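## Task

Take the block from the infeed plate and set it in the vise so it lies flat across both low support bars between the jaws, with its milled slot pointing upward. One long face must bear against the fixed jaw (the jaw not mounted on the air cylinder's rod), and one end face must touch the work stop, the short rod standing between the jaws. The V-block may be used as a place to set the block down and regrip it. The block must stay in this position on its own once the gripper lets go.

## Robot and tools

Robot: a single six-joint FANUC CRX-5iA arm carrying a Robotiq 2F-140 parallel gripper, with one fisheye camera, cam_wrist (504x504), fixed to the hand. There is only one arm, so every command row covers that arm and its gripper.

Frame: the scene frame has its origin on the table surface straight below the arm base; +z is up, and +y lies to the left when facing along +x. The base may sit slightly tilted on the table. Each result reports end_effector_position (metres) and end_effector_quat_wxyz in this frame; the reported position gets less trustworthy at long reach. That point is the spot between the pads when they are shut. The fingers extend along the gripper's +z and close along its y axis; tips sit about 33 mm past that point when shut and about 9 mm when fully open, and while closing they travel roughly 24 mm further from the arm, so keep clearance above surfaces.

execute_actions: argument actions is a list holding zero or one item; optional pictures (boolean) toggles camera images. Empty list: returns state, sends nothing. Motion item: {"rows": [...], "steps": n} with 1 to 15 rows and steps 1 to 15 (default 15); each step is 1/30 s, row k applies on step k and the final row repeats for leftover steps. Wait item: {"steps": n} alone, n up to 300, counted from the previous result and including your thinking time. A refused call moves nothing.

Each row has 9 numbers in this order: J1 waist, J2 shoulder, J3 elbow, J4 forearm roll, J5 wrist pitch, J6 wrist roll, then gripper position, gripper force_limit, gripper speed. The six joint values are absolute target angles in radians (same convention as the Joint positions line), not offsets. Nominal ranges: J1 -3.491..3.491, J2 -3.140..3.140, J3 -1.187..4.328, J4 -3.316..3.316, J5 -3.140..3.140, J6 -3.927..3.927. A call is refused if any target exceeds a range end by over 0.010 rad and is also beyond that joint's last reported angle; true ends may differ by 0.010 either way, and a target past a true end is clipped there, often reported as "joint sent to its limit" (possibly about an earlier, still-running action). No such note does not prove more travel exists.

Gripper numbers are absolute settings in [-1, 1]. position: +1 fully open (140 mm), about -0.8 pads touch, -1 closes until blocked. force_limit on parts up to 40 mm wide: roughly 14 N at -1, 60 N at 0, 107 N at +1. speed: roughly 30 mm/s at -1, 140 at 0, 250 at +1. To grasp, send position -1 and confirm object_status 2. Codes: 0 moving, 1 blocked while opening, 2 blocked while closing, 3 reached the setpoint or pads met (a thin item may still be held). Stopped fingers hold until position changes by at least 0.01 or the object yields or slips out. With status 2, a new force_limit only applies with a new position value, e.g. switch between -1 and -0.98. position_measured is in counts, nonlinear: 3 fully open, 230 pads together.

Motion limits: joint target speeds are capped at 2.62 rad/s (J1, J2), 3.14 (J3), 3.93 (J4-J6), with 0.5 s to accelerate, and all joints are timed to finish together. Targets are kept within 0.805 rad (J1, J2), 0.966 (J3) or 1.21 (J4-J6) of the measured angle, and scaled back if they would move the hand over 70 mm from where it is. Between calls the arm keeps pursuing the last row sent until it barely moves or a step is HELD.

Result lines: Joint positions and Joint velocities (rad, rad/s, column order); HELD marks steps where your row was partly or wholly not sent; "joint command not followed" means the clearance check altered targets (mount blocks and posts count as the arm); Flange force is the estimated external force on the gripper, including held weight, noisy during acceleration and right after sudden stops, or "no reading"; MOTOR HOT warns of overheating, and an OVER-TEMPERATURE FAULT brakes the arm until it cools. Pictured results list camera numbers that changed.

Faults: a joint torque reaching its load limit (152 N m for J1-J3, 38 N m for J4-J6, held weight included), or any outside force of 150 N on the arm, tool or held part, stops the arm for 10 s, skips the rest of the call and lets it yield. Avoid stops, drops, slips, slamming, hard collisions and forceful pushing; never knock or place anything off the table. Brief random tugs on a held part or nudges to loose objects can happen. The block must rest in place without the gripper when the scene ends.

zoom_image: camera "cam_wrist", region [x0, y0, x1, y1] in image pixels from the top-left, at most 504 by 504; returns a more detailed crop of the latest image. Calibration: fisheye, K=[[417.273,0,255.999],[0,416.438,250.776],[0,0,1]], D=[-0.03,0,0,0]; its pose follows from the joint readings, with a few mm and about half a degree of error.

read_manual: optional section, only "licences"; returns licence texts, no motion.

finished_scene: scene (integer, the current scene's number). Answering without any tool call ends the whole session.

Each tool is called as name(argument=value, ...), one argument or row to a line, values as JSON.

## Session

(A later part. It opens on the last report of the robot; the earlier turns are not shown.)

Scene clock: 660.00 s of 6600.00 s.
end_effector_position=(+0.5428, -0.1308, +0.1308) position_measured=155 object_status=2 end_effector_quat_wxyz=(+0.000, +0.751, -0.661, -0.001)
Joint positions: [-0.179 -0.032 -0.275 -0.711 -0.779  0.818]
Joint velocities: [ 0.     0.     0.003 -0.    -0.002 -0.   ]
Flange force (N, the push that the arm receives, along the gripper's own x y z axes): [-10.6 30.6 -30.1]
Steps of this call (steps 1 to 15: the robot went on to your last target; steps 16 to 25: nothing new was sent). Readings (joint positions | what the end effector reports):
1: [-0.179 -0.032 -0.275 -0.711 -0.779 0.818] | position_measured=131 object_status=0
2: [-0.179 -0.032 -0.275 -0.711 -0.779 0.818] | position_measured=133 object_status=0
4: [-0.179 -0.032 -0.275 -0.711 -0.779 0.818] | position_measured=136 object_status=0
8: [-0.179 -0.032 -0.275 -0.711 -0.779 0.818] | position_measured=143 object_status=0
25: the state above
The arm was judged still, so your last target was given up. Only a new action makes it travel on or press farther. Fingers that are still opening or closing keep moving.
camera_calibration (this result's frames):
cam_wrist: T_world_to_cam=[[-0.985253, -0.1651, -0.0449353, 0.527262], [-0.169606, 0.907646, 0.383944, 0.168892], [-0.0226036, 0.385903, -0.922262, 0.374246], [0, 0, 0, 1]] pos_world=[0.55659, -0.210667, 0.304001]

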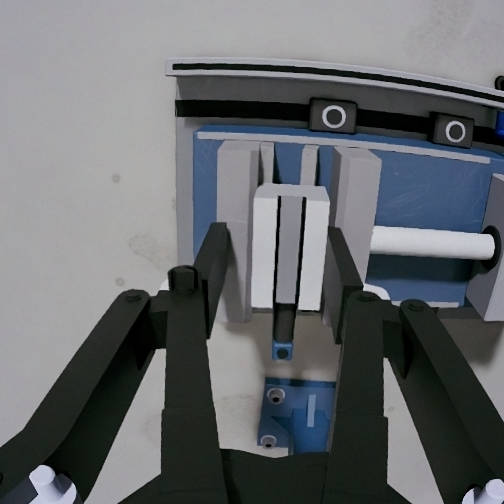

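execute_actions(
  actions=[
    {"rows": [[-0.1792,-0.0325,-0.2752,-0.7112,-0.7786,0.8178,0.1,-1,-1]], "steps": 15},
  ],
  pictures=false,
)

execute_actions(
  actions=[
    {"steps": 12},
  ],
)

zoom_image(
  camera="cam_wrist",
  region=[200, 130, 400, 340],
)

Scene clock: 665.80 s of 6600.00 s.
end_effector_position=(+0.5429, -0.1308, +0.1308) position_measured=133 object_status=0 end_effector_quat_wxyz=(+0.000, +0.751, -0.661, -0.000)
Joint positions: [-0.179 -0.032 -0.275 -0.711 -0.779  0.818]
Joint velocities: [ 0.002  0.002  0.001 -0.     0.     0.   ]
Flange force (N, the push that the arm receives, along the gripper's own x y z axes): [-5.6 -1.0 -0.3]
Steps of this call (steps 1 to 90: nothing new was sent; then 2.30 s passed at rest; steps 91 to 105: all 15 steps of this action). Readings (joint positions | what the end effector reports):
91: [-0.179 -0.032 -0.275 -0.711 -0.779 0.818] | position_measured=155 object_status=0
92: [-0.179 -0.032 -0.275 -0.712 -0.779 0.818] | position_measured=155 object_status=0
94: [-0.179 -0.032 -0.275 -0.712 -0.779 0.818] | position_measured=150 object_status=0
98: [-0.179 -0.032 -0.275 -0.711 -0.779 0.818] | position_measured=144 object_status=0
105: the state above

Scene clock: 666.20 s of 6600.00 s.
end_effector_position=(+0.5429, -0.1308, +0.1308) position_measured=117 object_status=0 end_effector_quat_wxyz=(+0.000, +0.751, -0.661, -0.000)
Joint positions: [-0.179 -0.032 -0.275 -0.711 -0.779  0.818]
Joint velocities: [ 0.    -0.001  0.001  0.    -0.002  0.001]
Flange force (N, the push that the arm receives, along the gripper's own x y z axes): [-5.9 0.0 -0.8]
Steps of this call (steps 1 to 12: the robot went on to your last target). Readings (joint positions | what the end effector reports):
1: [-0.179 -0.032 -0.275 -0.711 -0.779 0.818] | position_measured=131 object_status=0
2: [-0.179 -0.032 -0.275 -0.711 -0.779 0.818] | position_measured=129 object_status=0
4: [-0.179 -0.032 -0.275 -0.711 -0.779 0.818] | position_measured=126 object_status=0
8: [-0.179 -0.032 -0.275 -0.711 -0.779 0.818] | position_measured=120 object_status=0
12: the state above
camera_calibration (this result's frames):
cam_wrist: T_world_to_cam=[[-0.985258, -0.165038, -0.0450455, 0.527341], [-0.16959, 0.907629, 0.383989, 0.168853], [-0.0224882, 0.385968, -0.922238, 0.374171], [0, 0, 0, 1]] pos_world=[0.556617, -0.210643, 0.303991]

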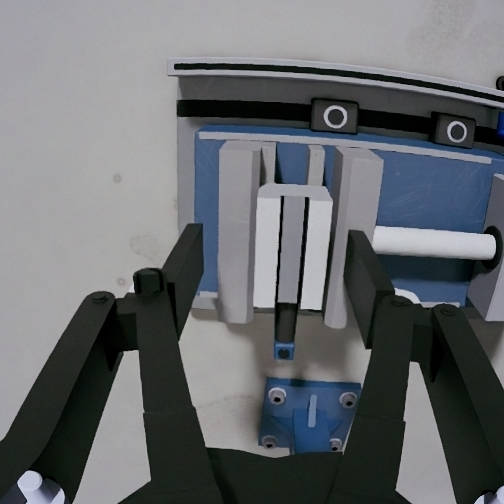

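Region (200, 130, 400, 340) of cam_wrist's 504x504 image, scaled by 2.400, with more detail than that image has; it fills the left 480 columns of this view, and the rest is white.

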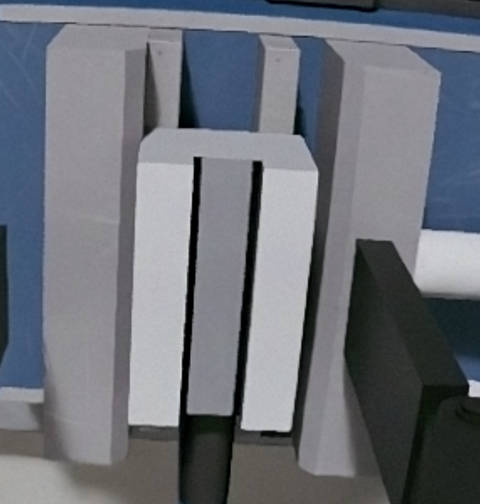

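execute_actions(
  actions=[
    {"rows": [[-0.2243,-0.104,-0.2796,-0.6929,-0.8575,0.8046,0.1,-1,-1]], "steps": 13},
  ],
)

zoom_image(
  camera="cam_wrist",
  region=[215, 125, 375, 330],
)

Scene clock: 674.67 s of 6600.00 s.
end_effector_position=(+0.5429, -0.1309, +0.1700) position_measured=117 object_status=3 end_effector_quat_wxyz=(+0.000, +0.751, -0.661, -0.000)
Joint positions: [-0.224 -0.104 -0.28  -0.693 -0.857  0.805]
Joint velocities: [ 0.001 -0.002  0.001  0.    -0.     0.   ]
Flange force (N, the push that the arm receives, along the gripper's own x y z axes): [-6.3 -0.2 0.4]
Steps of this call (steps 1 to 15: the robot went on to your last target; steps 16 to 90: nothing new was sent; then 5.03 s passed at rest; steps 91 to 103: all 13 steps of this action). Readings (joint positions | what the end effector reports):
91: [-0.179 -0.033 -0.275 -0.711 -0.779 0.818] | position_measured=117 object_status=3
92: [-0.182 -0.036 -0.276 -0.710 -0.782 0.817] | position_measured=117 object_status=3
94: [-0.198 -0.062 -0.277 -0.704 -0.811 0.812] | position_measured=117 object_status=3
98: [-0.224 -0.104 -0.280 -0.693 -0.857 0.805] | position_measured=117 object_status=3
103: the state above
camera_calibration (this result's frames):
cam_wrist: T_world_to_cam=[[-0.985236, -0.164995, -0.0456702, 0.529241], [-0.169804, 0.907815, 0.383455, 0.154135], [-0.0218081, 0.385549, -0.92243, 0.409978], [0, 0, 0, 1]] pos_world=[0.556542, -0.210671, 0.343243]

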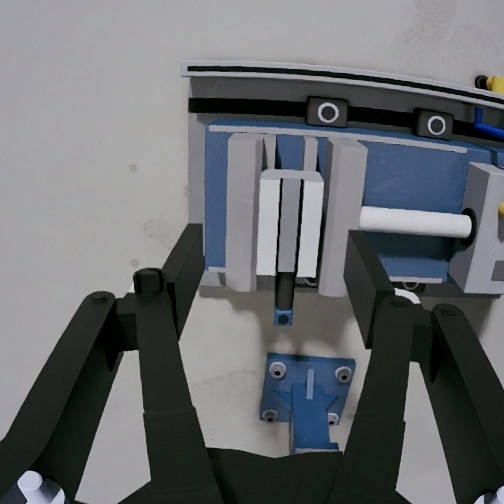

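Region (215, 125, 375, 330) of cam_wrist's 504x504 image, scaled by 2.459, with more detail than that image has; it fills the left 393 columns of this view, and the rest is white.

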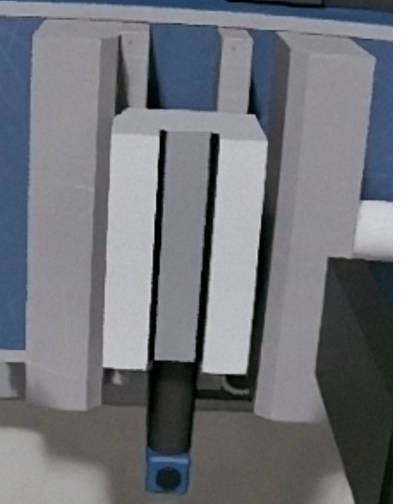

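execute_actions(
  actions=[
    {"rows": [[-0.2243,-0.104,-0.2796,-0.6929,-0.8575,-2.337,0.1,-1,-1]], "steps": 15},
  ],
  pictures=false,
)

execute_actions(
  actions=[
    {"steps": 30},
  ],
)

zoom_image(
  camera="cam_wrist",
  region=[200, 110, 330, 240],
)

Scene clock: 680.43 s of 6600.00 s.
end_effector_position=(+0.5429, -0.1309, +0.1700) position_measured=117 object_status=3 end_effector_quat_wxyz=(-0.000, -0.400, +0.916, +0.000)
Joint positions: [-0.224 -0.104 -0.28  -0.693 -0.857 -0.07 ]
Joint velocities: [-0.001 -0.001  0.003 -0.001 -0.    -3.648]
Flange force (N, the push that the arm receives, along the gripper's own x y z axes): [-3.3 5.0 -0.9]
Steps of this call (steps 1 to 15: the robot went on to your last target; steps 16 to 90: nothing new was sent; then 2.27 s passed at rest; steps 91 to 105: all 15 steps of this action). Readings (joint positions | what the end effector reports):
91: [-0.224 -0.104 -0.280 -0.693 -0.858 0.804] | position_measured=117 object_status=3
92: [-0.224 -0.104 -0.280 -0.693 -0.858 0.798] | position_measured=117 object_status=3
94: [-0.224 -0.104 -0.280 -0.693 -0.858 0.760] | position_measured=117 object_status=3
98: [-0.224 -0.104 -0.280 -0.693 -0.858 0.580] | position_measured=117 object_status=3
105: the state above

Scene clock: 681.43 s of 6600.00 s.
end_effector_position=(+0.5429, -0.1309, +0.1700) position_measured=117 object_status=3 end_effector_quat_wxyz=(-0.000, +0.661, +0.751, -0.000)
Joint positions: [-0.224 -0.104 -0.28  -0.693 -0.858 -2.337]
Joint velocities: [-0.001  0.001 -0.    -0.001 -0.    -0.   ]
Flange force (N, the push that the arm receives, along the gripper's own x y z axes): [6.9 -0.9 -1.0]
Steps of this call (steps 1 to 30: the robot went on to your last target). Readings (joint positions | what the end effector reports):
1: [-0.224 -0.104 -0.280 -0.693 -0.858 -0.197] | position_measured=117 object_status=3
2: [-0.224 -0.104 -0.280 -0.693 -0.858 -0.325] | position_measured=117 object_status=3
4: [-0.224 -0.104 -0.280 -0.693 -0.858 -0.581] | position_measured=117 object_status=3
8: [-0.224 -0.104 -0.280 -0.693 -0.858 -1.093] | position_measured=117 object_status=3
30: the state above
camera_calibration (this result's frames):
cam_wrist: T_world_to_cam=[[0.985222, 0.164993, -0.0459789, -0.497336], [0.169925, -0.907856, 0.383306, -0.26799], [0.0215005, -0.385455, -0.922476, 0.285541], [0, 0, 0, 1]] pos_world=[0.529385, -0.0511768, 0.34326]

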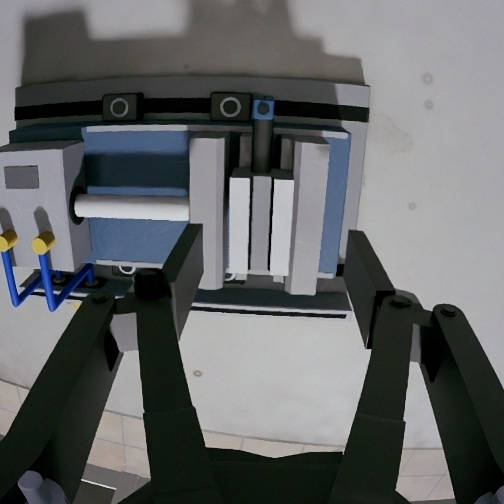

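Region (200, 110, 330, 240) of cam_wrist's 504x504 image, scaled by 3.877, with more detail than that image has.

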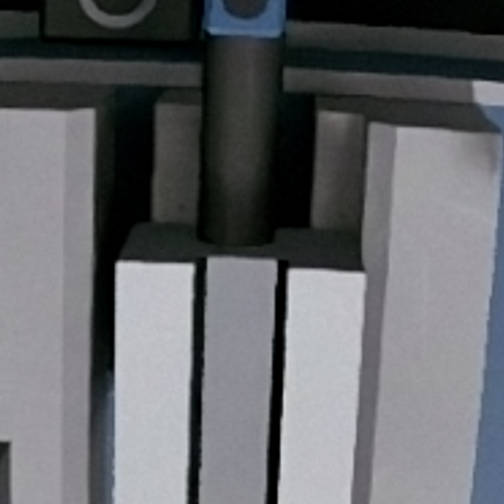

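The part touches the stop and the fixed jaw, and the slot faces up.

finished_scene(
  scene=2,
)

The scene is finished: the task was done.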